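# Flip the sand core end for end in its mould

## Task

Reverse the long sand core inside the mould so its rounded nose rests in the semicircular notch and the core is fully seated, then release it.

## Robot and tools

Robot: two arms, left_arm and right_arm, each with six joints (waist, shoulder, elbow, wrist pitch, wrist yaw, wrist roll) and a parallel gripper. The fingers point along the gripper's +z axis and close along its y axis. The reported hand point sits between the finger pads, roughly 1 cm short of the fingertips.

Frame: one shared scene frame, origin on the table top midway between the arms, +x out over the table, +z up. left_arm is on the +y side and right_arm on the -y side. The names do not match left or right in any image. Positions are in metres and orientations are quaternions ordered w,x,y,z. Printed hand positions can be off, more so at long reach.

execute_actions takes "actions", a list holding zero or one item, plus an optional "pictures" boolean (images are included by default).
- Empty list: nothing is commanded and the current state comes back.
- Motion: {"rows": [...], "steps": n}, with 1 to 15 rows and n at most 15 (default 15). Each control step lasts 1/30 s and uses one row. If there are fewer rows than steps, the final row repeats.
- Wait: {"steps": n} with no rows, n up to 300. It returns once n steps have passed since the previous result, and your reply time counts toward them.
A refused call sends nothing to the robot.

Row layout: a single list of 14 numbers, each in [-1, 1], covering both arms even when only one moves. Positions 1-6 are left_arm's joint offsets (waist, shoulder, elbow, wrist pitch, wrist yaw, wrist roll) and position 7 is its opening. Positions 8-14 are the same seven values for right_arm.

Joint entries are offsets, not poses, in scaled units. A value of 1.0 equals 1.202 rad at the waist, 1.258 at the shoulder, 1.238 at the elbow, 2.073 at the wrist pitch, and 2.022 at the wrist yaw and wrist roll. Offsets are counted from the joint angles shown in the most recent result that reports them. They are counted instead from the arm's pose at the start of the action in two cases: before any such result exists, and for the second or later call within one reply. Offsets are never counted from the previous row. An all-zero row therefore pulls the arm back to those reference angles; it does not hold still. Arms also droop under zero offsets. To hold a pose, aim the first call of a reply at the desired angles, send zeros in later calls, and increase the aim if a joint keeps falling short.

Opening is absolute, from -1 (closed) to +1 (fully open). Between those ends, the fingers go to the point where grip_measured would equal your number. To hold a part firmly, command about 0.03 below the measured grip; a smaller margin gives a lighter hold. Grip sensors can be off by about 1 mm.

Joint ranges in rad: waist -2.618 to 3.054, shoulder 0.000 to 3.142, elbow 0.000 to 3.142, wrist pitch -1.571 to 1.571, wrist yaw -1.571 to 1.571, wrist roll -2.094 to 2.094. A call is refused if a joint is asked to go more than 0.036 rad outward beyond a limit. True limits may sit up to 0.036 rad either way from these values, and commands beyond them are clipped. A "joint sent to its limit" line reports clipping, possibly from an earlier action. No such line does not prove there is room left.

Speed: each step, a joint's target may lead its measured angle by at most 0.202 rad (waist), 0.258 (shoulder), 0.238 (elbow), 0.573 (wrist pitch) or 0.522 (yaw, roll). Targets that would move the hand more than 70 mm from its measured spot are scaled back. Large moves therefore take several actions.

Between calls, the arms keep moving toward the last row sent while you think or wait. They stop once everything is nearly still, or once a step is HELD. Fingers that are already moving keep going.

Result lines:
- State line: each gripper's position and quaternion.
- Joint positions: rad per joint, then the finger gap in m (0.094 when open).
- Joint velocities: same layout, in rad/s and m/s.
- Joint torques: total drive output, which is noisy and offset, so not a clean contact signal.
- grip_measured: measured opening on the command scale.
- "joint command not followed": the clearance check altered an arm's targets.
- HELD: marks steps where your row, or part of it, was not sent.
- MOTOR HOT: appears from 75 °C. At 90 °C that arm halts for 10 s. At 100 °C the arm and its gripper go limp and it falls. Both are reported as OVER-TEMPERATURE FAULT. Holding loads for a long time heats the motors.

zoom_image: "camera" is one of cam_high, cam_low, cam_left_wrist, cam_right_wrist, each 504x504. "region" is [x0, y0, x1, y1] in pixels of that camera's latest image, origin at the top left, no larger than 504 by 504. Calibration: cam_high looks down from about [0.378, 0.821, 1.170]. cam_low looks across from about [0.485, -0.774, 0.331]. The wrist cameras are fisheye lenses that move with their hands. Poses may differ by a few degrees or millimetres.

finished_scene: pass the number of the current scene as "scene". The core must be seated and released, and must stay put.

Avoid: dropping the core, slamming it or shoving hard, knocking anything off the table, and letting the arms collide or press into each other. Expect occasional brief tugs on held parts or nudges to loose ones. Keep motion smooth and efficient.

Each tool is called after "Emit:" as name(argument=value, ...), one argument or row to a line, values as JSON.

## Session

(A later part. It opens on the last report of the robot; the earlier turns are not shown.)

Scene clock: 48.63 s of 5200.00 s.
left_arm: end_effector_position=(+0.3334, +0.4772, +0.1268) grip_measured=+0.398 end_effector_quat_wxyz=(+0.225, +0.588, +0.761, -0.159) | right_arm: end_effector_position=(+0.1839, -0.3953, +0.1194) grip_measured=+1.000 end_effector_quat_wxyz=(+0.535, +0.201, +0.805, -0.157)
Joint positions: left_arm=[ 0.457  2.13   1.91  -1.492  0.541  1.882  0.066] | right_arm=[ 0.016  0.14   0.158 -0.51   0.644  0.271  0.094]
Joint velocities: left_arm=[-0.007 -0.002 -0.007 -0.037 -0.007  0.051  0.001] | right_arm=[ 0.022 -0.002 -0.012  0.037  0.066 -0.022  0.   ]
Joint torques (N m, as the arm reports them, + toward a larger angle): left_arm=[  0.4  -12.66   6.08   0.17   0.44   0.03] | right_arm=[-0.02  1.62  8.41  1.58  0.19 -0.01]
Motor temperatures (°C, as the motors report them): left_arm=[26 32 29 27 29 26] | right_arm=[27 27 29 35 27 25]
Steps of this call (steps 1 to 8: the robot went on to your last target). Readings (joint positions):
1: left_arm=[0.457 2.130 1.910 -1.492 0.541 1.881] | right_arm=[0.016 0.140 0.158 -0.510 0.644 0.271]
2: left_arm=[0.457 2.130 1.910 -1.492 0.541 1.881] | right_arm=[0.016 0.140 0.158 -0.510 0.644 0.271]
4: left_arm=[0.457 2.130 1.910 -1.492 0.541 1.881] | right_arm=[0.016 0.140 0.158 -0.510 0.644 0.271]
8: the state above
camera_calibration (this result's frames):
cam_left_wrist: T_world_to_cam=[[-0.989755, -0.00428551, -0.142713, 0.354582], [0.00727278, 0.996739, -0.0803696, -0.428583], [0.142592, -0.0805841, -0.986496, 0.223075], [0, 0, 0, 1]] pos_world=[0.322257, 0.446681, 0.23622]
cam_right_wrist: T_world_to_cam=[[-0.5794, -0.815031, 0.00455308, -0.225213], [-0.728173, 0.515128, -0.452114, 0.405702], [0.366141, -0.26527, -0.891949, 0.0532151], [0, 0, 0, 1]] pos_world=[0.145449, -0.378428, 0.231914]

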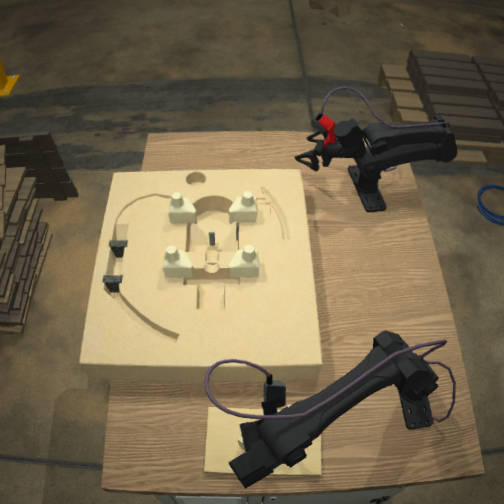

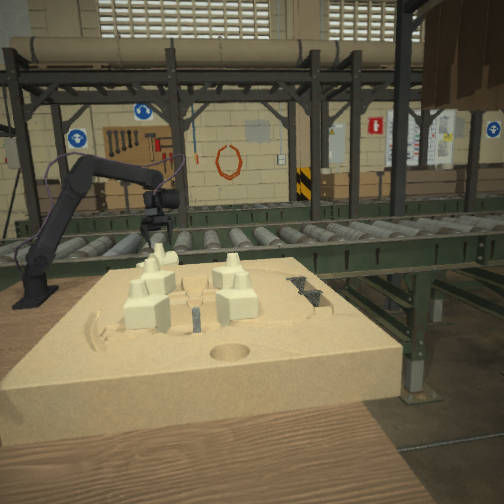

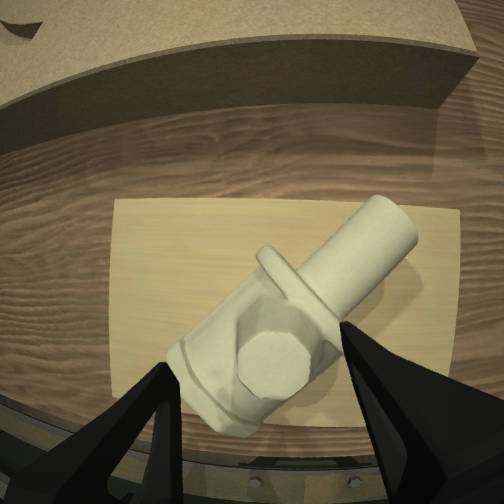

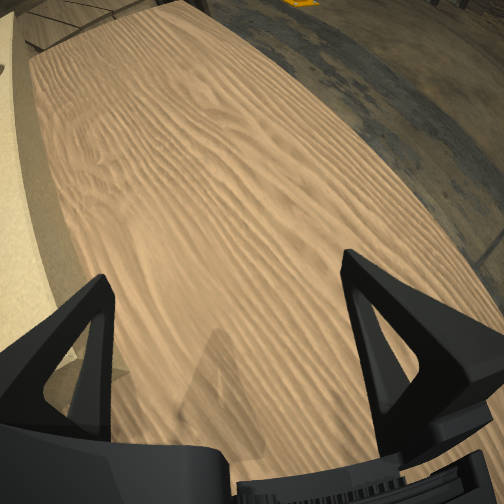

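Move ~4 mm inward via pitch while descending.

Emit:
execute_actions(
  actions=[
    {"rows":[[0.008,-0.02,-0.075,0.036,0.008,0,0.2,0,0,0,0,0,0,1]]},
  ],
  pictures=false,
)

Emit:
execute_actions(
  actions=[
    {"rows":[[0,-0.01,0,0,0.008,0,-0.36,0,0,0,0,0,0,1]]},
  ],
)

Scene clock: 49.93 s of 5200.00 s.
left_arm: end_effector_position=(+0.3297, +0.4749, +0.1085) grip_measured=+0.202 end_effector_quat_wxyz=(+0.223, +0.587, +0.761, -0.162) | right_arm: end_effector_position=(+0.1839, -0.3953, +0.1194) grip_measured=+1.000 end_effector_quat_wxyz=(+0.535, +0.201, +0.805, -0.157)
Joint positions: left_arm=[ 0.457  2.12   1.821 -1.42   0.541  1.882  0.056] | right_arm=[ 0.016  0.14   0.158 -0.51   0.644  0.271  0.094]
Joint velocities: left_arm=[-0.022  0.017 -0.012 -0.022  0.051 -0.066 -0.001] | right_arm=[-0.002 -0.022  0.002  0.051  0.022 -0.066  0.   ]
Joint torques (N m, as the arm reports them, + toward a larger angle): left_arm=[  0.78 -11.47   5.06   0.2    0.47  -0.01] | right_arm=[-0.04  1.62  8.42  1.58  0.19 -0.02]
Motor temperatures (°C, as the motors report them): left_arm=[26 32 29 27 29 26] | right_arm=[27 27 29 35 27 25]
Steps of this call (steps 1 to 15: the robot went on to your last target; steps 16 to 24: nothing new was sent; steps 25 to 39: all 15 steps of this action). Readings (joint positions):
25: left_arm=[0.457 2.126 1.897 -1.479 0.543 1.882] | right_arm=[0.016 0.140 0.158 -0.510 0.644 0.271]
26: left_arm=[0.457 2.120 1.873 -1.462 0.543 1.882] | right_arm=[0.016 0.140 0.158 -0.510 0.644 0.271]
28: left_arm=[0.457 2.118 1.839 -1.449 0.543 1.882] | right_arm=[0.016 0.140 0.158 -0.510 0.644 0.271]
32: left_arm=[0.457 2.120 1.821 -1.433 0.541 1.882] | right_arm=[0.016 0.140 0.158 -0.510 0.644 0.271]
39: the state above

Scene clock: 50.43 s of 5200.00 s.
left_arm: end_effector_position=(+0.3264, +0.4736, +0.1085) grip_measured=-0.244 end_effector_quat_wxyz=(+0.219, +0.587, +0.761, -0.168) | right_arm: end_effector_position=(+0.1839, -0.3953, +0.1194) grip_measured=+1.000 end_effector_quat_wxyz=(+0.535, +0.201, +0.805, -0.157)
Joint positions: left_arm=[ 0.457  2.12   1.819 -1.434  0.538  1.885  0.036] | right_arm=[ 0.016  0.14   0.158 -0.51   0.644  0.271  0.094]
Joint velocities: left_arm=[ 0.007 -0.007  0.002  0.007 -0.007  0.037 -0.   ] | right_arm=[-0.002 -0.002  0.007 -0.081  0.007  0.007  0.   ]
Joint torques (N m, as the arm reports them, + toward a larger angle): left_arm=[  0.02 -11.29   5.35   0.29   0.5   -0.06] | right_arm=[-0.02  1.64  8.42  1.58  0.19 -0.02]
Motor temperatures (°C, as the motors report them): left_arm=[26 32 29 27 29 26] | right_arm=[27 27 29 35 27 25]
Steps of this call (steps 1 to 15: all 15 steps of this action). Readings (joint positions):
1: left_arm=[0.457 2.120 1.821 -1.419 0.541 1.882] | right_arm=[0.016 0.140 0.158 -0.510 0.644 0.271]
2: left_arm=[0.457 2.120 1.821 -1.430 0.539 1.881] | right_arm=[0.016 0.140 0.158 -0.510 0.644 0.271]
4: left_arm=[0.457 2.120 1.819 -1.435 0.539 1.884] | right_arm=[0.016 0.140 0.158 -0.510 0.644 0.271]
8: left_arm=[0.457 2.120 1.819 -1.434 0.538 1.885] | right_arm=[0.016 0.140 0.158 -0.510 0.644 0.271]
15: the state above
camera_calibration (this result's frames):
cam_left_wrist: T_world_to_cam=[[-0.992367, -0.00248644, -0.123298, 0.342966], [0.00859578, 0.995971, -0.0892684, -0.425553], [0.123023, -0.0896469, -0.988347, 0.216581], [0, 0, 0, 1]] pos_world=[0.317362, 0.444106, 0.218356]
cam_right_wrist: T_world_to_cam=[[-0.5794, -0.815031, 0.00455308, -0.225213], [-0.728173, 0.515128, -0.452114, 0.405702], [0.366141, -0.26527, -0.891949, 0.0532151], [0, 0, 0, 1]] pos_world=[0.145449, -0.378428, 0.231914]

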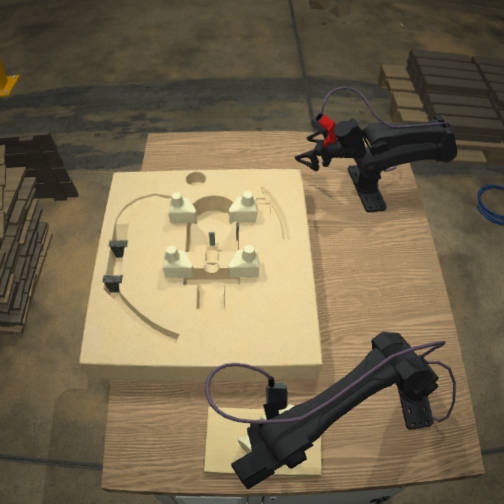

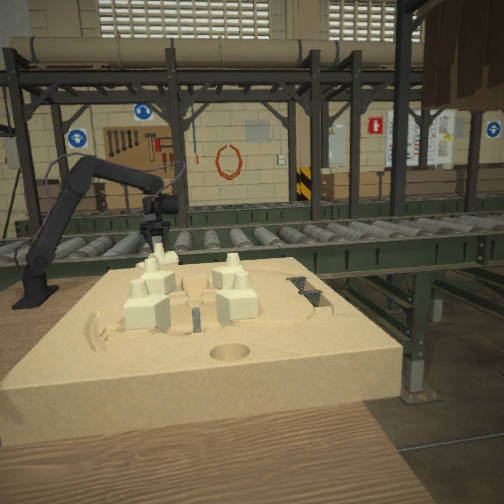

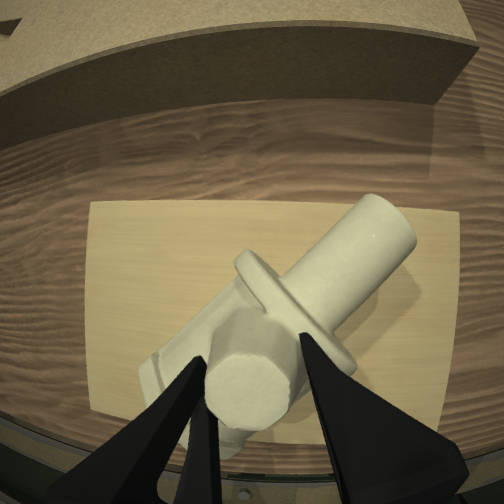

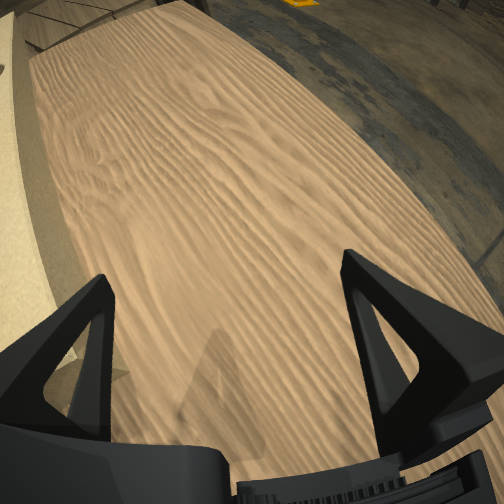

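Emit:
execute_actions(
  actions=[
    {"rows":[[0,-0.07,0.1,-0.03,0.04,0,-0.3,0,0,0,0,0,0,1],[0,-0.07,0.1,-0.03,0.04,0,-0.3,0,0,0,0,0,0,1],[0,-0.07,0.15,-0.05,0.04,0,-0.3,0,0,0,0,0,0,1],[0,-0.07,0.15,-0.05,0.04,0,-0.3,0,0,0,0,0,0,1],[0,-0.07,0.2,-0.05,0.04,0,-0.3,0,0,0,0,0,0,1],[0,-0.07,0.2,-0.05,0.04,0,-0.3,0,0,0,0,0,0,1],[0,-0.07,0.32,0,0,-0.4,-0.3,0,0,0,0,0,0,1]]},
  ],
  pictures=false,
)

Emit:
execute_actions(
  actions=[
    {"steps":10},
  ],
  pictures=false,
)

Emit:
execute_actions(
  actions=[
    {"rows":[[-0.6,0,0.18,0.22,-0.2,-0.51,-0.3,0,0,0,0,0,0,1]]},
  ],
  pictures=false,
)

Emit:
execute_actions(
  actions=[
    {"steps":30},
  ],
)

Scene clock: 52.53 s of 5200.00 s.
left_arm: end_effector_position=(+0.3799, +0.5153, +0.2099) grip_measured=-0.244 end_effector_quat_wxyz=(+0.255, +0.368, +0.892, -0.060) | right_arm: end_effector_position=(+0.1839, -0.3953, +0.1194) grip_measured=+1.000 end_effector_quat_wxyz=(+0.535, +0.201, +0.805, -0.157)
Joint positions: left_arm=[ 0.457  2.081  2.177 -1.432  0.479  1.251  0.036] | right_arm=[ 0.016  0.14   0.158 -0.51   0.644  0.271  0.094]
Joint velocities: left_arm=[ 0.002 -0.129  0.027 -0.007  0.051 -1.136 -0.   ] | right_arm=[ 0.002  0.002 -0.007 -0.037 -0.007  0.051  0.   ]
Joint torques (N m, as the arm reports them, + toward a larger angle): left_arm=[ -0.01 -13.42   8.58   0.78   0.9   -0.07] | right_arm=[-0.03  1.63  8.41  1.58  0.2  -0.02]
Motor temperatures (°C, as the motors report them): left_arm=[26 32 29 27 29 26] | right_arm=[27 27 29 35 27 25]
Steps of this call (steps 1 to 15: the robot went on to your last target; steps 16 to 48: nothing new was sent; steps 49 to 63: all 15 steps of this action). Readings (joint positions):
49: left_arm=[0.457 2.117 1.831 -1.441 0.538 1.886] | right_arm=[0.016 0.140 0.158 -0.510 0.644 0.271]
50: left_arm=[0.457 2.119 1.847 -1.450 0.533 1.885] | right_arm=[0.016 0.140 0.158 -0.510 0.644 0.271]
52: left_arm=[0.457 2.119 1.900 -1.474 0.531 1.885] | right_arm=[0.016 0.140 0.158 -0.510 0.644 0.271]
56: left_arm=[0.456 2.115 2.043 -1.490 0.511 1.762] | right_arm=[0.016 0.140 0.158 -0.510 0.644 0.271]
63: the state above

Scene clock: 52.87 s of 5200.00 s.
left_arm: end_effector_position=(+0.3731, +0.5124, +0.2086) grip_measured=-0.244 end_effector_quat_wxyz=(+0.237, +0.296, +0.921, -0.088) | right_arm: end_effector_position=(+0.1839, -0.3953, +0.1194) grip_measured=+1.000 end_effector_quat_wxyz=(+0.535, +0.201, +0.805, -0.157)
Joint positions: left_arm=[ 0.457  2.08   2.178 -1.465  0.473  1.1    0.036] | right_arm=[ 0.016  0.14   0.158 -0.51   0.644  0.271  0.094]
Joint velocities: left_arm=[-0.017 -0.017  0.002 -0.066  0.007 -0.051  0.001] | right_arm=[ 0.002 -0.002 -0.002  0.022  0.022  0.022  0.   ]
Joint torques (N m, as the arm reports them, + toward a larger angle): left_arm=[  0.03 -13.87   8.7    0.97   0.97  -0.09] | right_arm=[-0.02  1.63  8.41  1.58  0.19 -0.02]
Motor temperatures (°C, as the motors report them): left_arm=[26 32 29 27 29 26] | right_arm=[27 27 29 35 27 25]
Steps of this call (steps 1 to 10: the robot went on to your last target). Readings (joint positions):
1: left_arm=[0.457 2.078 2.178 -1.435 0.480 1.217] | right_arm=[0.016 0.140 0.158 -0.510 0.644 0.271]
2: left_arm=[0.457 2.078 2.178 -1.439 0.481 1.190] | right_arm=[0.016 0.140 0.158 -0.510 0.644 0.271]
4: left_arm=[0.457 2.080 2.178 -1.450 0.478 1.151] | right_arm=[0.016 0.140 0.158 -0.510 0.644 0.271]
8: left_arm=[0.457 2.080 2.178 -1.464 0.473 1.110] | right_arm=[0.016 0.140 0.158 -0.510 0.644 0.271]
10: the state above

Scene clock: 53.37 s of 5200.00 s.
left_arm: end_effector_position=(+0.4807, +0.3898, +0.1996) grip_measured=-0.245 end_effector_quat_wxyz=(+0.239, +0.155, +0.958, +0.009) | right_arm: end_effector_position=(+0.1839, -0.3953, +0.1194) grip_measured=+1.000 end_effector_quat_wxyz=(+0.535, +0.201, +0.805, -0.157)
Joint positions: left_arm=[ 0.009  2.183  2.288 -1.2    0.092  0.377  0.035] | right_arm=[ 0.016  0.14   0.158 -0.51   0.644  0.271  0.094]
Joint velocities: left_arm=[-0.974  0.081 -0.012  0.007 -0.139 -0.842 -0.001] | right_arm=[-0.007 -0.007  0.012 -0.022  0.095  0.022  0.   ]
Joint torques (N m, as the arm reports them, + toward a larger angle): left_arm=[ -0.74 -15.87  10.7    1.78   0.16  -0.03] | right_arm=[-0.02  1.63  8.4   1.58  0.2  -0.01]
Motor temperatures (°C, as the motors report them): left_arm=[26 33 29 27 29 26] | right_arm=[27 27 29 35 27 25]
Steps of this call (steps 1 to 15: all 15 steps of this action). Readings (joint positions):
1: left_arm=[0.447 2.085 2.190 -1.461 0.443 1.060] | right_arm=[0.016 0.140 0.158 -0.510 0.644 0.271]
2: left_arm=[0.426 2.095 2.212 -1.450 0.385 1.002] | right_arm=[0.016 0.140 0.158 -0.510 0.644 0.271]
4: left_arm=[0.369 2.117 2.248 -1.387 0.281 0.895] | right_arm=[0.016 0.140 0.158 -0.510 0.644 0.271]
8: left_arm=[0.246 2.151 2.281 -1.278 0.157 0.684] | right_arm=[0.016 0.140 0.158 -0.510 0.644 0.271]
15: the state above

Scene clock: 54.37 s of 5200.00 s.
left_arm: end_effector_position=(+0.4774, +0.2473, +0.2038) grip_measured=-0.245 end_effector_quat_wxyz=(+0.250, +0.147, +0.956, -0.046) | right_arm: end_effector_position=(+0.1839, -0.3953, +0.1194) grip_measured=+1.000 end_effector_quat_wxyz=(+0.535, +0.201, +0.805, -0.157)
Joint positions: left_arm=[-0.271  2.195  2.309 -1.175  0.065  0.085  0.035] | right_arm=[ 0.016  0.14   0.158 -0.51   0.644  0.271  0.094]
Joint velocities: left_arm=[ 0.002 -0.012 -0.017 -0.066 -0.066  0.007  0.   ] | right_arm=[ 0.017 -0.012 -0.017 -0.037  0.037  0.022  0.   ]
Joint torques (N m, as the arm reports them, + toward a larger angle): left_arm=[  0.39 -17.48  11.38   2.07   0.06  -0.11] | right_arm=[-0.02  1.64  8.41  1.58  0.2  -0.01]
Motor temperatures (°C, as the motors report them): left_arm=[26 33 29 27 29 26] | right_arm=[27 27 29 35 27 25]
Steps of this call (steps 1 to 30: the robot went on to your last target). Readings (joint positions):
1: left_arm=[-0.025 2.186 2.288 -1.198 0.089 0.348] | right_arm=[0.016 0.140 0.158 -0.510 0.644 0.271]
2: left_arm=[-0.059 2.189 2.288 -1.196 0.086 0.323] | right_arm=[0.016 0.140 0.158 -0.510 0.644 0.271]
4: left_arm=[-0.126 2.193 2.288 -1.194 0.082 0.278] | right_arm=[0.016 0.140 0.158 -0.510 0.644 0.271]
8: left_arm=[-0.238 2.195 2.289 -1.189 0.087 0.201] | right_arm=[0.016 0.140 0.158 -0.510 0.644 0.271]
30: the state above
camera_calibration (this result's frames):
cam_left_wrist: T_world_to_cam=[[-0.535809, -0.838886, -0.0958031, 0.487212], [-0.839274, 0.541565, -0.0482261, 0.315878], [0.0923398, 0.0545651, -0.994231, 0.252056], [0, 0, 0, 1]] pos_world=[0.502886, 0.223894, 0.312512]
cam_right_wrist: T_world_to_cam=[[-0.5794, -0.815031, 0.00455308, -0.225213], [-0.728173, 0.515128, -0.452114, 0.405702], [0.366141, -0.26527, -0.891949, 0.0532151], [0, 0, 0, 1]] pos_world=[0.145449, -0.378428, 0.231914]

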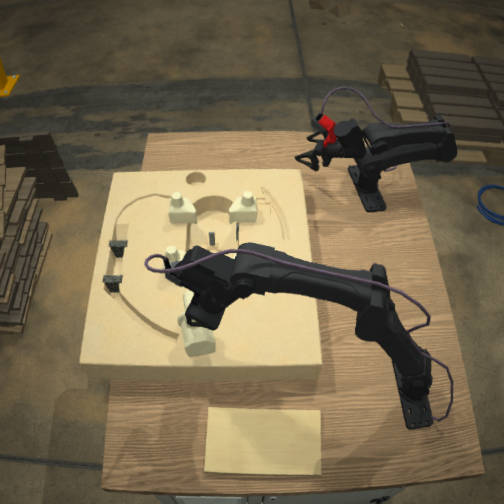

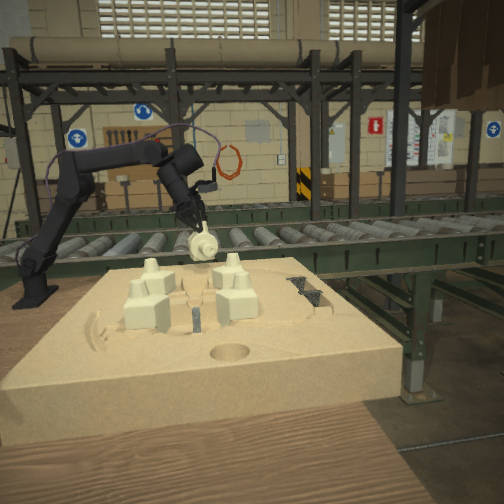

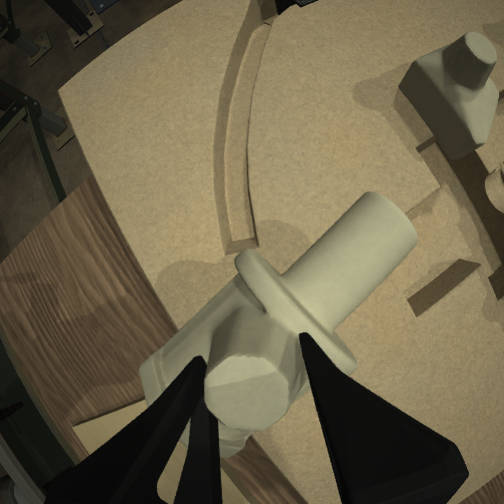

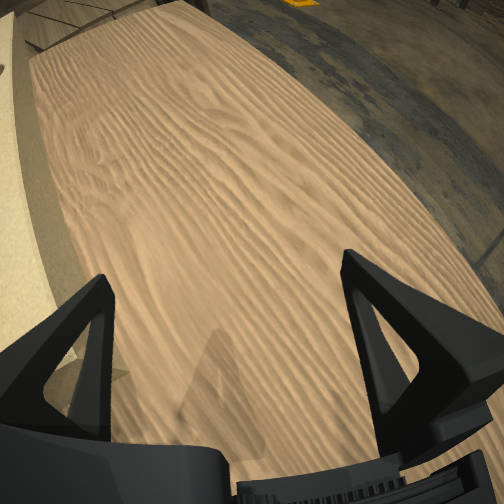

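Emit:
execute_actions(
  actions=[
    {"rows":[[-0.03,-0.06,0.04,0.1,0,0,-0.3,0,0,0,0,0,0,1],[-0.05,-0.06,0.04,0.1,0,0,-0.3,0,0,0,0,0,0,1],[-0.07,-0.06,0.04,0.1,0,0,-0.3,0,0,0,0,0,0,1],[-0.09,-0.06,0.04,0.1,0,0,-0.3,0,0,0,0,0,0,1],[-0.11,-0.06,0.04,0.1,0,0,-0.3,0,0,0,0,0,0,1],[-0.13,-0.06,0.04,0.1,0,0,-0.3,0,0,0,0,0,0,1],[-0.15,-0.06,0.04,0.1,0,0,-0.3,0,0,0,0,0,0,1],[-0.17,-0.06,0.04,0.1,0,0,-0.3,0,0,0,0,0,0,1]]},
  ],
  pictures=false,
)

Emit:
execute_actions(
  actions=[
    {"steps":15},
  ],
)

Scene clock: 56.50 s of 5200.00 s.
left_arm: end_effector_position=(+0.4497, +0.1238, +0.2130) grip_measured=-0.245 end_effector_quat_wxyz=(+0.275, +0.253, +0.923, -0.086) | right_arm: end_effector_position=(+0.1839, -0.3953, +0.1194) grip_measured=+1.000 end_effector_quat_wxyz=(+0.535, +0.201, +0.805, -0.157)
Joint positions: left_arm=[-0.502  2.195  2.309 -1.105  0.076  0.08   0.035] | right_arm=[ 0.016  0.14   0.158 -0.51   0.644  0.271  0.094]
Joint velocities: left_arm=[-0.178  0.002  0.002  0.022  0.256 -0.022 -0.   ] | right_arm=[-0.007 -0.012  0.002  0.007  0.022  0.037  0.   ]
Joint torques (N m, as the arm reports them, + toward a larger angle): left_arm=[  3.24 -17.25  10.24   2.19  -0.5    0.03] | right_arm=[-0.01  1.65  8.42  1.58  0.2  -0.01]
Motor temperatures (°C, as the motors report them): left_arm=[26 34 30 28 29 26] | right_arm=[27 27 29 35 27 25]
Steps of this call (steps 1 to 15: the robot went on to your last target; steps 16 to 49: nothing new was sent; steps 50 to 64: all 15 steps of this action). Readings (joint positions):
50: left_arm=[-0.273 2.195 2.309 -1.171 0.064 0.080] | right_arm=[0.016 0.140 0.158 -0.510 0.644 0.271]
51: left_arm=[-0.278 2.195 2.309 -1.164 0.058 0.080] | right_arm=[0.016 0.140 0.158 -0.510 0.644 0.271]
53: left_arm=[-0.296 2.195 2.309 -1.151 0.044 0.080] | right_arm=[0.016 0.140 0.158 -0.510 0.644 0.271]
57: left_arm=[-0.372 2.195 2.309 -1.130 0.031 0.080] | right_arm=[0.016 0.140 0.158 -0.510 0.644 0.271]
64: the state above

Scene clock: 57.00 s of 5200.00 s.
left_arm: end_effector_position=(+0.4589, +0.1393, +0.2139) grip_measured=-0.245 end_effector_quat_wxyz=(+0.281, +0.238, +0.927, -0.074) | right_arm: end_effector_position=(+0.1839, -0.3953, +0.1194) grip_measured=+1.000 end_effector_quat_wxyz=(+0.535, +0.201, +0.805, -0.157)
Joint positions: left_arm=[-0.475  2.195  2.309 -1.097  0.058  0.08   0.035] | right_arm=[ 0.016  0.14   0.158 -0.51   0.644  0.271  0.094]
Joint velocities: left_arm=[-0.002 -0.012 -0.002 -0.037  0.022  0.007 -0.001] | right_arm=[ 0.007  0.002 -0.017  0.081  0.007  0.022  0.   ]
Joint torques (N m, as the arm reports them, + toward a larger angle): left_arm=[ -0.13 -17.29  10.24   2.28   0.08   0.01] | right_arm=[-0.02  1.64  8.41  1.58  0.19 -0.01]
Motor temperatures (°C, as the motors report them): left_arm=[26 34 30 29 29 26] | right_arm=[27 27 29 35 27 25]
Steps of this call (steps 1 to 15: the robot went on to your last target). Readings (joint positions):
1: left_arm=[-0.506 2.195 2.309 -1.101 0.083 0.080] | right_arm=[0.016 0.140 0.158 -0.510 0.644 0.271]
2: left_arm=[-0.506 2.195 2.309 -1.099 0.087 0.080] | right_arm=[0.016 0.140 0.158 -0.510 0.644 0.271]
4: left_arm=[-0.501 2.195 2.309 -1.097 0.085 0.080] | right_arm=[0.016 0.140 0.158 -0.510 0.644 0.271]
8: left_arm=[-0.483 2.195 2.309 -1.097 0.070 0.080] | right_arm=[0.016 0.140 0.158 -0.510 0.644 0.271]
15: the state above
camera_calibration (this result's frames):
cam_left_wrist: T_world_to_cam=[[-0.680537, -0.721721, -0.126446, 0.444324], [-0.711777, 0.692132, -0.119698, 0.29504], [0.173906, 0.00854203, -0.984725, 0.236649], [0, 0, 0, 1]] pos_world=[0.471228, 0.11445, 0.324533]
cam_right_wrist: T_world_to_cam=[[-0.5794, -0.815031, 0.00455308, -0.225213], [-0.728173, 0.515128, -0.452114, 0.405702], [0.366141, -0.26527, -0.891949, 0.0532151], [0, 0, 0, 1]] pos_world=[0.145449, -0.378428, 0.231914]

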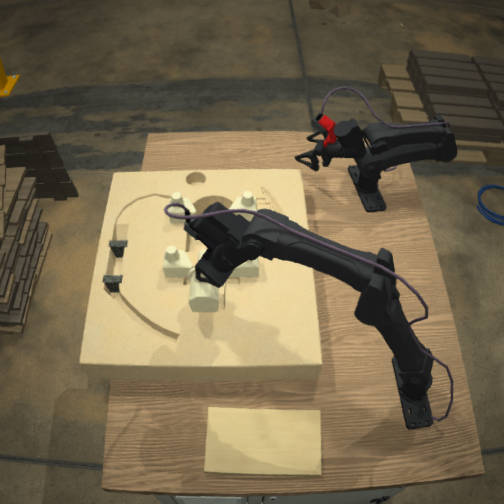

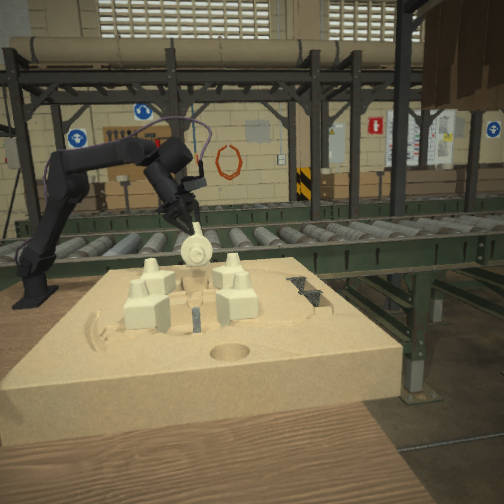

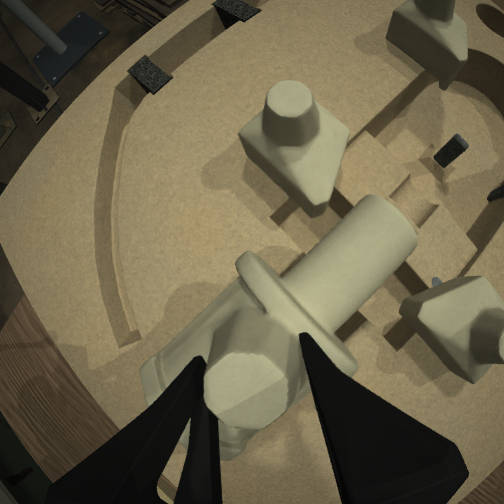

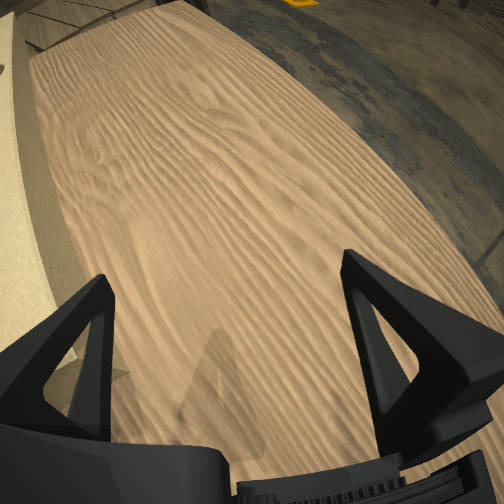

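Emit:
execute_actions(
  actions=[
    {"rows":[[-0.03,-0.04,0.04,0.06,-0.02,-0.03,-0.3,0,0,0,0,0,0,1],[-0.03,-0.04,0.04,0.06,-0.02,-0.03,-0.3,0,0,0,0,0,0,1],[-0.055,-0.04,0.02,0.06,-0.02,-0.03,-0.3,0,0,0,0,0,0,1],[-0.055,-0.04,0,0.07,-0.02,-0.03,-0.3,0,0,0,0,0,0,1],[-0.055,-0.04,-0.02,0.07,-0.02,-0.03,-0.3,0,0,0,0,0,0,1],[-0.055,-0.04,-0.04,0.08,-0.02,-0.03,-0.3,0,0,0,0,0,0,1],[-0.055,-0.04,-0.06,0.09,-0.02,-0.03,-0.3,0,0,0,0,0,0,1]]},
  ],
  pictures=false,
)

Emit:
execute_actions(
  actions=[
    {"steps":10},
  ],
)

Emit:
zoom_image(
  camera="cam_high",
  region=[150, 220, 280, 330],
)

Emit:
zoom_image(
  camera="cam_low",
  region=[130, 200, 260, 320],
)

Scene clock: 59.67 s of 5200.00 s.
left_arm: end_effector_position=(+0.4471, +0.1067, +0.1762) grip_measured=-0.245 end_effector_quat_wxyz=(+0.260, +0.245, +0.931, -0.072) | right_arm: end_effector_position=(+0.1839, -0.3953, +0.1194) grip_measured=+1.000 end_effector_quat_wxyz=(+0.535, +0.201, +0.805, -0.157)
Joint positions: left_arm=[-0.549  2.213  2.207 -1.019  0.024  0.028  0.035] | right_arm=[ 0.016  0.14   0.158 -0.51   0.644  0.271  0.094]
Joint velocities: left_arm=[ 0.007 -0.012  0.002  0.037 -0.007 -0.022  0.001] | right_arm=[-0.002 -0.007 -0.007 -0.022  0.022 -0.066  0.   ]
Joint torques (N m, as the arm reports them, + toward a larger angle): left_arm=[  0.49 -17.09   8.59   2.03   0.    -0.1 ] | right_arm=[-0.03  1.64  8.42  1.58  0.19 -0.01]
Motor temperatures (°C, as the motors report them): left_arm=[26 35 30 30 29 26] | right_arm=[27 27 29 35 27 25]
Steps of this call (steps 1 to 15: the robot went on to your last target; steps 16 to 65: nothing new was sent; steps 66 to 80: all 15 steps of this action). Readings (joint positions):
66: left_arm=[-0.478 2.195 2.309 -1.097 0.053 0.073] | right_arm=[0.016 0.140 0.158 -0.510 0.644 0.271]
67: left_arm=[-0.481 2.195 2.309 -1.097 0.042 0.063] | right_arm=[0.016 0.140 0.158 -0.510 0.644 0.271]
69: left_arm=[-0.497 2.195 2.304 -1.093 0.021 0.050] | right_arm=[0.016 0.140 0.158 -0.510 0.644 0.271]
73: left_arm=[-0.534 2.195 2.242 -1.046 0.018 0.036] | right_arm=[0.016 0.140 0.158 -0.510 0.644 0.271]
80: the state above

Scene clock: 60.00 s of 5200.00 s.
left_arm: end_effector_position=(+0.4477, +0.1074, +0.1763) grip_measured=-0.245 end_effector_quat_wxyz=(+0.261, +0.244, +0.932, -0.070) | right_arm: end_effector_position=(+0.1839, -0.3953, +0.1194) grip_measured=+1.000 end_effector_quat_wxyz=(+0.535, +0.201, +0.805, -0.157)
Joint positions: left_arm=[-0.548  2.213  2.207 -1.018  0.021  0.027  0.035] | right_arm=[ 0.016  0.14   0.158 -0.51   0.644  0.271  0.094]
Joint velocities: left_arm=[-0.017 -0.012 -0.017  0.037 -0.022  0.022  0.001] | right_arm=[-0.012  0.002  0.002 -0.022  0.037 -0.007  0.   ]
Joint torques (N m, as the arm reports them, + toward a larger angle): left_arm=[  0.59 -17.08   8.58   2.07  -0.04  -0.09] | right_arm=[-0.03  1.65  8.4   1.58  0.19 -0.01]
Motor temperatures (°C, as the motors report them): left_arm=[26 35 30 30 29 26] | right_arm=[27 27 29 35 27 25]
Steps of this call (steps 1 to 10: the robot went on to your last target). Readings (joint positions):
1: left_arm=[-0.548 2.213 2.207 -1.018 0.023 0.028] | right_arm=[0.016 0.140 0.158 -0.510 0.644 0.271]
2: left_arm=[-0.548 2.213 2.207 -1.018 0.022 0.028] | right_arm=[0.016 0.140 0.158 -0.510 0.644 0.271]
4: left_arm=[-0.548 2.213 2.207 -1.018 0.021 0.027] | right_arm=[0.016 0.140 0.158 -0.510 0.644 0.271]
8: left_arm=[-0.548 2.213 2.207 -1.018 0.021 0.027] | right_arm=[0.016 0.140 0.158 -0.510 0.644 0.271]
10: the state above
camera_calibration (this result's frames):
cam_left_wrist: T_world_to_cam=[[-0.691203, -0.713525, -0.114548, 0.410721], [-0.709774, 0.700095, -0.0780233, 0.295608], [0.135866, 0.0273733, -0.990349, 0.217887], [0, 0, 0, 1]] pos_world=[0.464103, 0.0801417, 0.285896]
cam_right_wrist: T_world_to_cam=[[-0.5794, -0.815031, 0.00455308, -0.225213], [-0.728173, 0.515128, -0.452114, 0.405702], [0.366141, -0.26527, -0.891949, 0.0532151], [0, 0, 0, 1]] pos_world=[0.145449, -0.378428, 0.231914]

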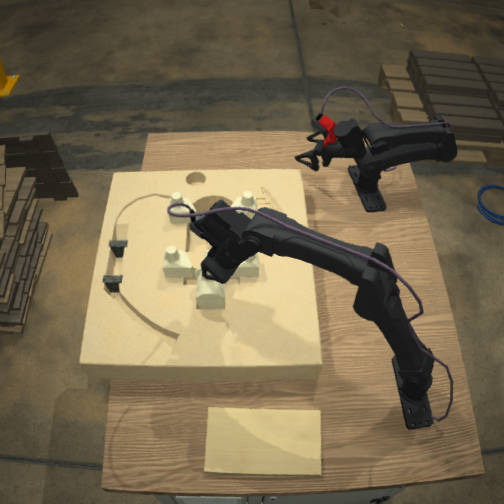

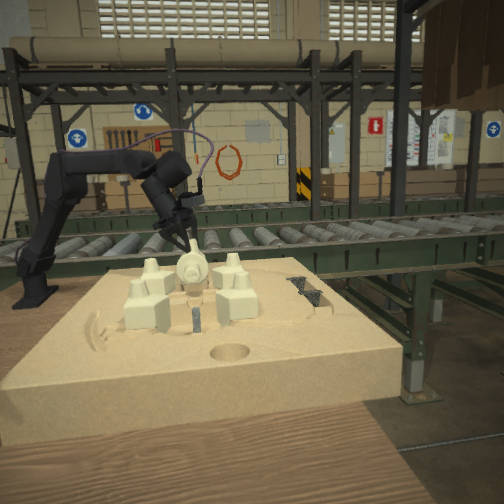

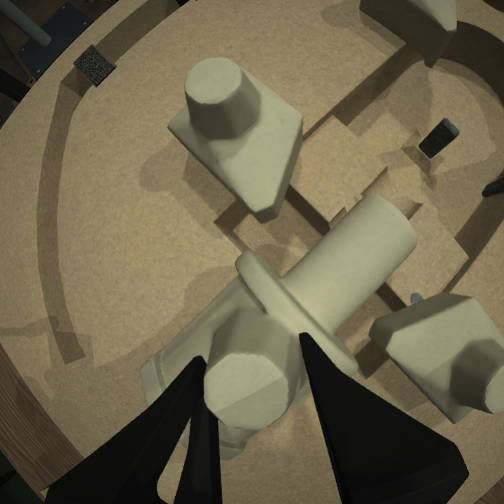

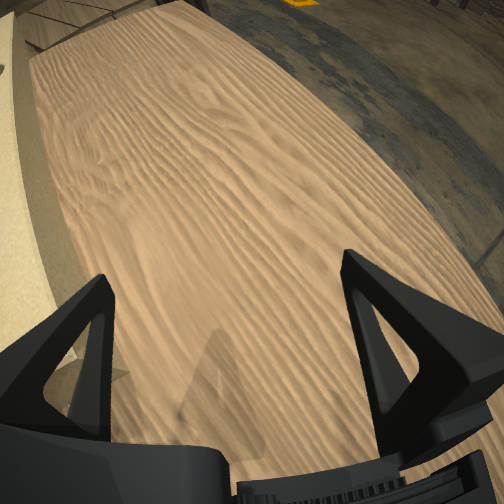

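Region (150, 220, 280, 330) of cam_high's 504x504 image, scaled by 3.877, with more detail than that image has; it fills the top 426 rows of this view, and the rest is white.

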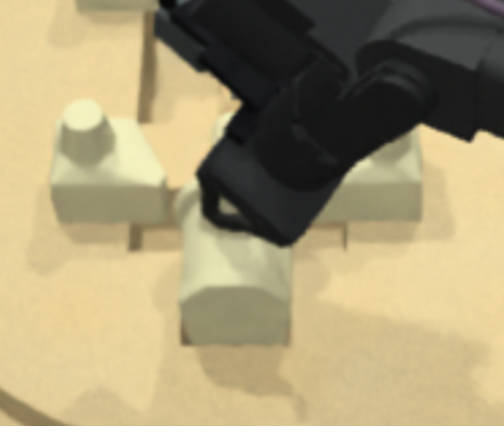

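Region (130, 200, 260, 320) of cam_low's 504x504 image, scaled by 3.877, with more detail than that image has; it fills the top 465 rows of this view, and the rest is white.

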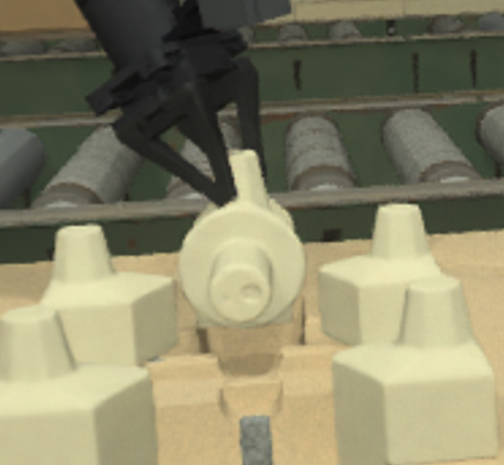

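Emit:
execute_actions(
  actions=[
    {"rows":[[-0.022,-0.04,0.02,0.07,-0.025,-0.032,-0.3,0,0,0,0,0,0,1]]},
  ],
  pictures=false,
)

Emit:
execute_actions(
  actions=[
    {"rows":[[0,-0.04,-0.015,0.065,0,0,-0.3,0,0,0,0,0,0,1]]},
  ],
)

Emit:
zoom_image(
  camera="cam_high",
  region=[150, 220, 280, 330],
)

Emit:
zoom_image(
  camera="cam_low",
  region=[130, 200, 260, 320],
)

Scene clock: 62.43 s of 5200.00 s.
left_arm: end_effector_position=(+0.4486, +0.1001, +0.1789) grip_measured=-0.245 end_effector_quat_wxyz=(+0.272, +0.223, +0.934, -0.065) | right_arm: end_effector_position=(+0.1839, -0.3953, +0.1194) grip_measured=+1.000 end_effector_quat_wxyz=(+0.535, +0.201, +0.805, -0.157)
Joint positions: left_arm=[-0.571  2.213  2.207 -0.998 -0.018 -0.029  0.035] | right_arm=[ 0.016  0.14   0.158 -0.51   0.644  0.271  0.094]
Joint velocities: left_arm=[-0.007  0.007 -0.002  0.037 -0.007  0.007  0.001] | right_arm=[ 0.007 -0.007 -0.007 -0.037 -0.037 -0.037  0.   ]
Joint torques (N m, as the arm reports them, + toward a larger angle): left_arm=[ -0.28 -15.66   8.34   2.22  -0.11  -0.1 ] | right_arm=[-0.04  1.63  8.42  1.58  0.19 -0.01]
Motor temperatures (°C, as the motors report them): left_arm=[26 35 30 31 29 26] | right_arm=[27 27 29 35 27 25]
Steps of this call (steps 1 to 15: the robot went on to your last target; steps 16 to 58: nothing new was sent; steps 59 to 73: all 15 steps of this action). Readings (joint positions):
59: left_arm=[-0.549 2.213 2.207 -1.017 0.017 0.019] | right_arm=[0.016 0.140 0.158 -0.510 0.644 0.271]
60: left_arm=[-0.553 2.213 2.207 -1.014 0.008 0.008] | right_arm=[0.016 0.140 0.158 -0.510 0.644 0.271]
62: left_arm=[-0.560 2.213 2.207 -1.007 -0.006 -0.006] | right_arm=[0.016 0.140 0.158 -0.510 0.644 0.271]
66: left_arm=[-0.570 2.213 2.207 -0.999 -0.013 -0.021] | right_arm=[0.016 0.140 0.158 -0.510 0.644 0.271]
73: the state above

Scene clock: 62.93 s of 5200.00 s.
left_arm: end_effector_position=(+0.4486, +0.1007, +0.1571) grip_measured=-0.245 end_effector_quat_wxyz=(+0.258, +0.225, +0.938, -0.060) | right_arm: end_effector_position=(+0.1839, -0.3953, +0.1194) grip_measured=+1.000 end_effector_quat_wxyz=(+0.535, +0.201, +0.805, -0.157)
Joint positions: left_arm=[-0.571  2.227  2.159 -0.967 -0.02  -0.026  0.035] | right_arm=[ 0.016  0.14   0.158 -0.51   0.644  0.271  0.094]
Joint velocities: left_arm=[-0.002 -0.002 -0.002  0.022 -0.022 -0.066 -0.   ] | right_arm=[-0.002  0.007 -0.012 -0.066  0.037  0.007  0.   ]
Joint torques (N m, as the arm reports them, + toward a larger angle): left_arm=[  0.07 -17.     8.8    2.01   0.04  -0.04] | right_arm=[-0.03  1.63  8.41  1.58  0.2  -0.02]
Motor temperatures (°C, as the motors report them): left_arm=[26 35 30 31 29 26] | right_arm=[27 27 29 35 27 25]
Steps of this call (steps 1 to 15: all 15 steps of this action). Readings (joint positions):
1: left_arm=[-0.571 2.212 2.199 -0.993 -0.018 -0.029] | right_arm=[0.016 0.140 0.158 -0.510 0.644 0.271]
2: left_arm=[-0.571 2.212 2.191 -0.985 -0.018 -0.029] | right_arm=[0.016 0.140 0.158 -0.510 0.644 0.271]
4: left_arm=[-0.571 2.213 2.173 -0.977 -0.018 -0.029] | right_arm=[0.016 0.140 0.158 -0.510 0.644 0.271]
8: left_arm=[-0.571 2.225 2.159 -0.971 -0.020 -0.026] | right_arm=[0.016 0.140 0.158 -0.510 0.644 0.271]
15: the state above
camera_calibration (this result's frames):
cam_left_wrist: T_world_to_cam=[[-0.660167, -0.741516, -0.119723, 0.394056], [-0.740051, 0.669385, -0.0651706, 0.314041], [0.128466, 0.0455774, -0.990666, 0.20049], [0, 0, 0, 1]] pos_world=[0.466793, 0.0728469, 0.266263]
cam_right_wrist: T_world_to_cam=[[-0.5794, -0.815031, 0.00455308, -0.225213], [-0.728173, 0.515128, -0.452114, 0.405702], [0.366141, -0.26527, -0.891949, 0.0532151], [0, 0, 0, 1]] pos_world=[0.145449, -0.378428, 0.231914]

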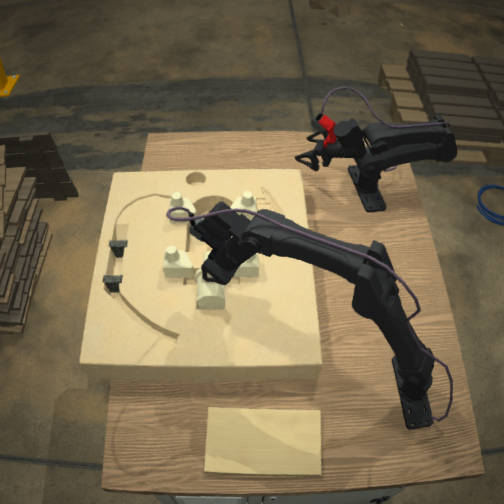

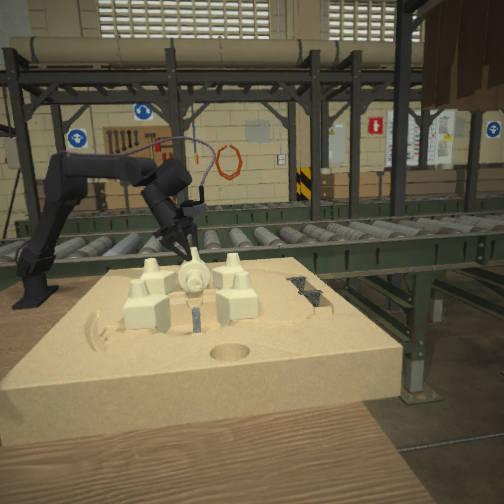

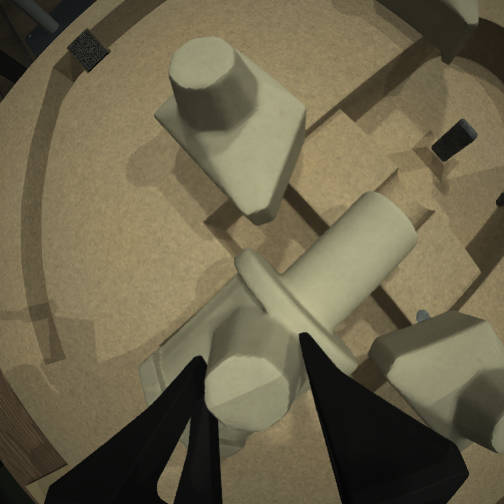

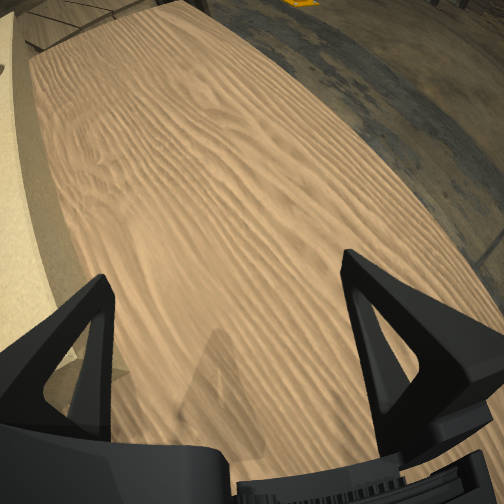

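Region (150, 220, 280, 330) of cam_high's 504x504 image, scaled by 3.877, with more detail than that image has; it fills the top 426 rows of this view, and the rest is white.

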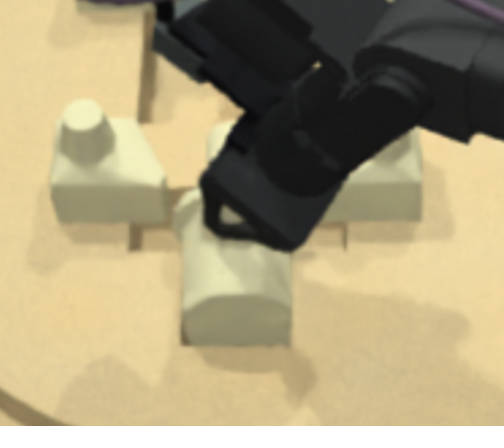

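Region (130, 200, 260, 320) of cam_low's 504x504 image, scaled by 3.877, with more detail than that image has; it fills the top 465 rows of this view, and the rest is white.

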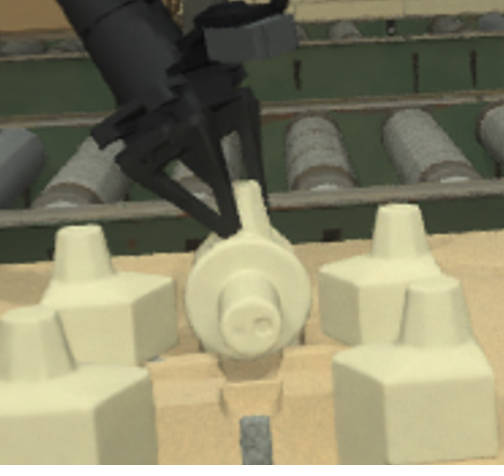

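Going in; continue.

Emit:
execute_actions(
  actions=[
    {"rows":[[0,-0.04,-0.015,0.075,0,0,-0.3,0,0,0,0,0,0,1]]},
  ],
  pictures=false,
)

Emit:
execute_actions(
  actions=[
    {"rows":[[0,-0.03,-0.015,0.065,0,0,-0.3,0,0,0,0,0,0,1]]},
  ],
)

Emit:
zoom_image(
  camera="cam_high",
  region=[150, 220, 280, 330],
)

Emit:
zoom_image(
  camera="cam_low",
  region=[130, 200, 260, 320],
)

Scene clock: 64.70 s of 5200.00 s.
left_arm: end_effector_position=(+0.4495, +0.1006, +0.1420) grip_measured=-0.245 end_effector_quat_wxyz=(+0.253, +0.226, +0.939, -0.059) | right_arm: end_effector_position=(+0.1839, -0.3953, +0.1194) grip_measured=+1.000 end_effector_quat_wxyz=(+0.535, +0.201, +0.805, -0.157)
Joint positions: left_arm=[-0.57   2.234  2.115 -0.927 -0.019 -0.024  0.035] | right_arm=[ 0.016  0.14   0.158 -0.51   0.644  0.271  0.094]
Joint velocities: left_arm=[-0.002 -0.012  0.007  0.007  0.037  0.051  0.   ] | right_arm=[ 0.007 -0.002  0.002 -0.007 -0.022 -0.095  0.   ]
Joint torques (N m, as the arm reports them, + toward a larger angle): left_arm=[ -0.12 -16.54   8.51   2.1   -0.05  -0.06] | right_arm=[-0.04  1.64  8.41  1.58  0.19 -0.01]
Motor temperatures (°C, as the motors report them): left_arm=[26 36 30 32 29 26] | right_arm=[27 27 29 35 27 25]
Steps of this call (steps 1 to 15: the robot went on to your last target; steps 16 to 38: nothing new was sent; steps 39 to 53: all 15 steps of this action). Readings (joint positions):
39: left_arm=[-0.571 2.227 2.151 -0.959 -0.020 -0.026] | right_arm=[0.016 0.140 0.158 -0.510 0.644 0.271]
40: left_arm=[-0.571 2.226 2.142 -0.947 -0.020 -0.026] | right_arm=[0.016 0.140 0.158 -0.510 0.644 0.271]
42: left_arm=[-0.571 2.228 2.125 -0.933 -0.020 -0.026] | right_arm=[0.016 0.140 0.158 -0.510 0.644 0.271]
46: left_arm=[-0.570 2.234 2.115 -0.927 -0.018 -0.024] | right_arm=[0.016 0.140 0.158 -0.510 0.644 0.271]
53: the state above

Scene clock: 65.20 s of 5200.00 s.
left_arm: end_effector_position=(+0.4494, +0.1010, +0.1396) grip_measured=-0.245 end_effector_quat_wxyz=(+0.254, +0.225, +0.939, -0.060) | right_arm: end_effector_position=(+0.1839, -0.3953, +0.1194) grip_measured=+1.000 end_effector_quat_wxyz=(+0.535, +0.201, +0.805, -0.157)
Joint positions: left_arm=[-0.569  2.228  2.094 -0.91  -0.017 -0.024  0.035] | right_arm=[ 0.016  0.14   0.158 -0.51   0.644  0.271  0.094]
Joint velocities: left_arm=[ 0.002  0.017  0.012 -0.037  0.037 -0.081  0.001] | right_arm=[-0.007 -0.002 -0.002 -0.037 -0.022 -0.007  0.   ]
Joint torques (N m, as the arm reports them, + toward a larger angle): left_arm=[ -0.07 -14.53   6.47   2.1   -0.05  -0.03] | right_arm=[-0.02  1.63  8.41  1.58  0.2  -0.02]
Motor temperatures (°C, as the motors report them): left_arm=[26 36 30 32 29 26] | right_arm=[27 27 29 35 27 25]
Steps of this call (steps 1 to 15: all 15 steps of this action). Readings (joint positions):
1: left_arm=[-0.570 2.234 2.108 -0.922 -0.019 -0.024] | right_arm=[0.016 0.140 0.158 -0.510 0.644 0.271]
2: left_arm=[-0.570 2.232 2.102 -0.917 -0.019 -0.024] | right_arm=[0.016 0.140 0.158 -0.510 0.644 0.271]
4: left_arm=[-0.569 2.229 2.096 -0.912 -0.017 -0.024] | right_arm=[0.016 0.140 0.158 -0.510 0.644 0.271]
8: left_arm=[-0.569 2.228 2.094 -0.910 -0.017 -0.024] | right_arm=[0.016 0.140 0.158 -0.510 0.644 0.271]
15: the state above
camera_calibration (this result's frames):
cam_left_wrist: T_world_to_cam=[[-0.662196, -0.740283, -0.116089, 0.393026], [-0.739604, 0.67059, -0.0574018, 0.311956], [0.120342, 0.047849, -0.991579, 0.186597], [0, 0, 0, 1]] pos_world=[0.468529, 0.0728273, 0.248558]
cam_right_wrist: T_world_to_cam=[[-0.5794, -0.815031, 0.00455308, -0.225213], [-0.728173, 0.515128, -0.452114, 0.405702], [0.366141, -0.26527, -0.891949, 0.0532151], [0, 0, 0, 1]] pos_world=[0.145449, -0.378428, 0.231914]

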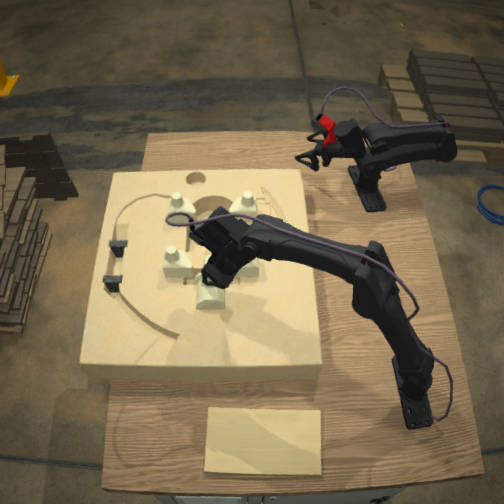

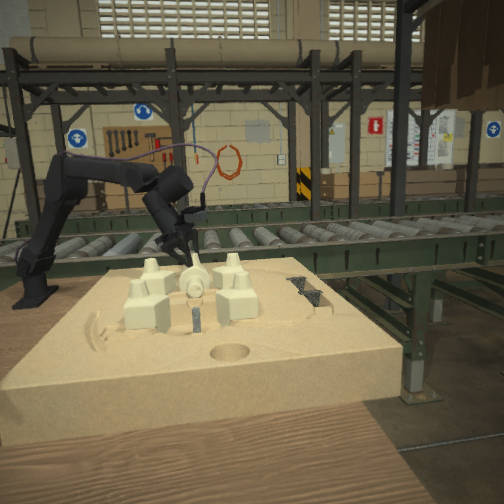

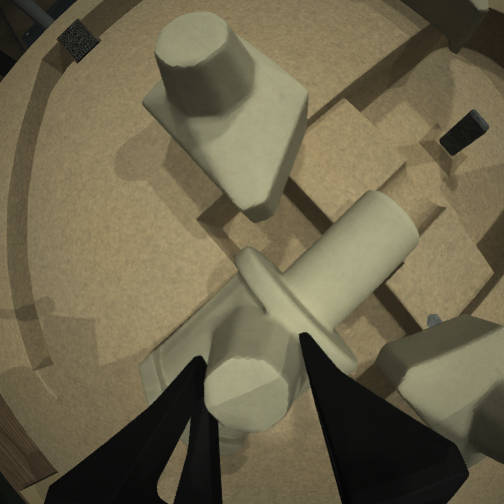

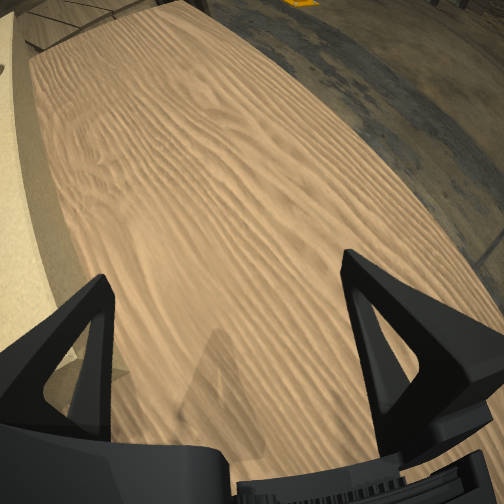

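Region (150, 220, 280, 330) of cam_high's 504x504 image, scaled by 3.877, with more detail than that image has; it fills the top 426 rows of this view, and the rest is white.

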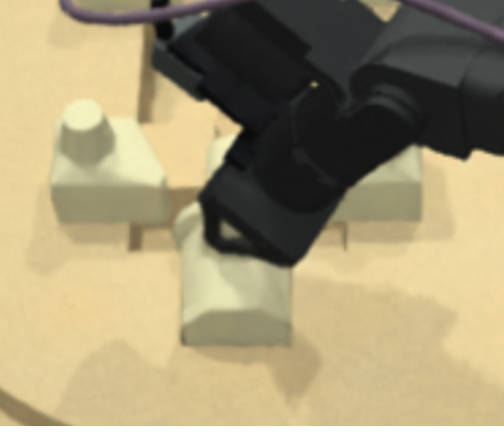

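Region (130, 200, 260, 320) of cam_low's 504x504 image, scaled by 3.877, with more detail than that image has; it fills the top 465 rows of this view, and the rest is white.

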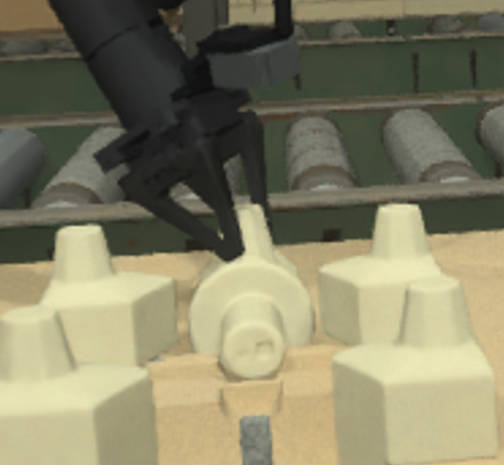

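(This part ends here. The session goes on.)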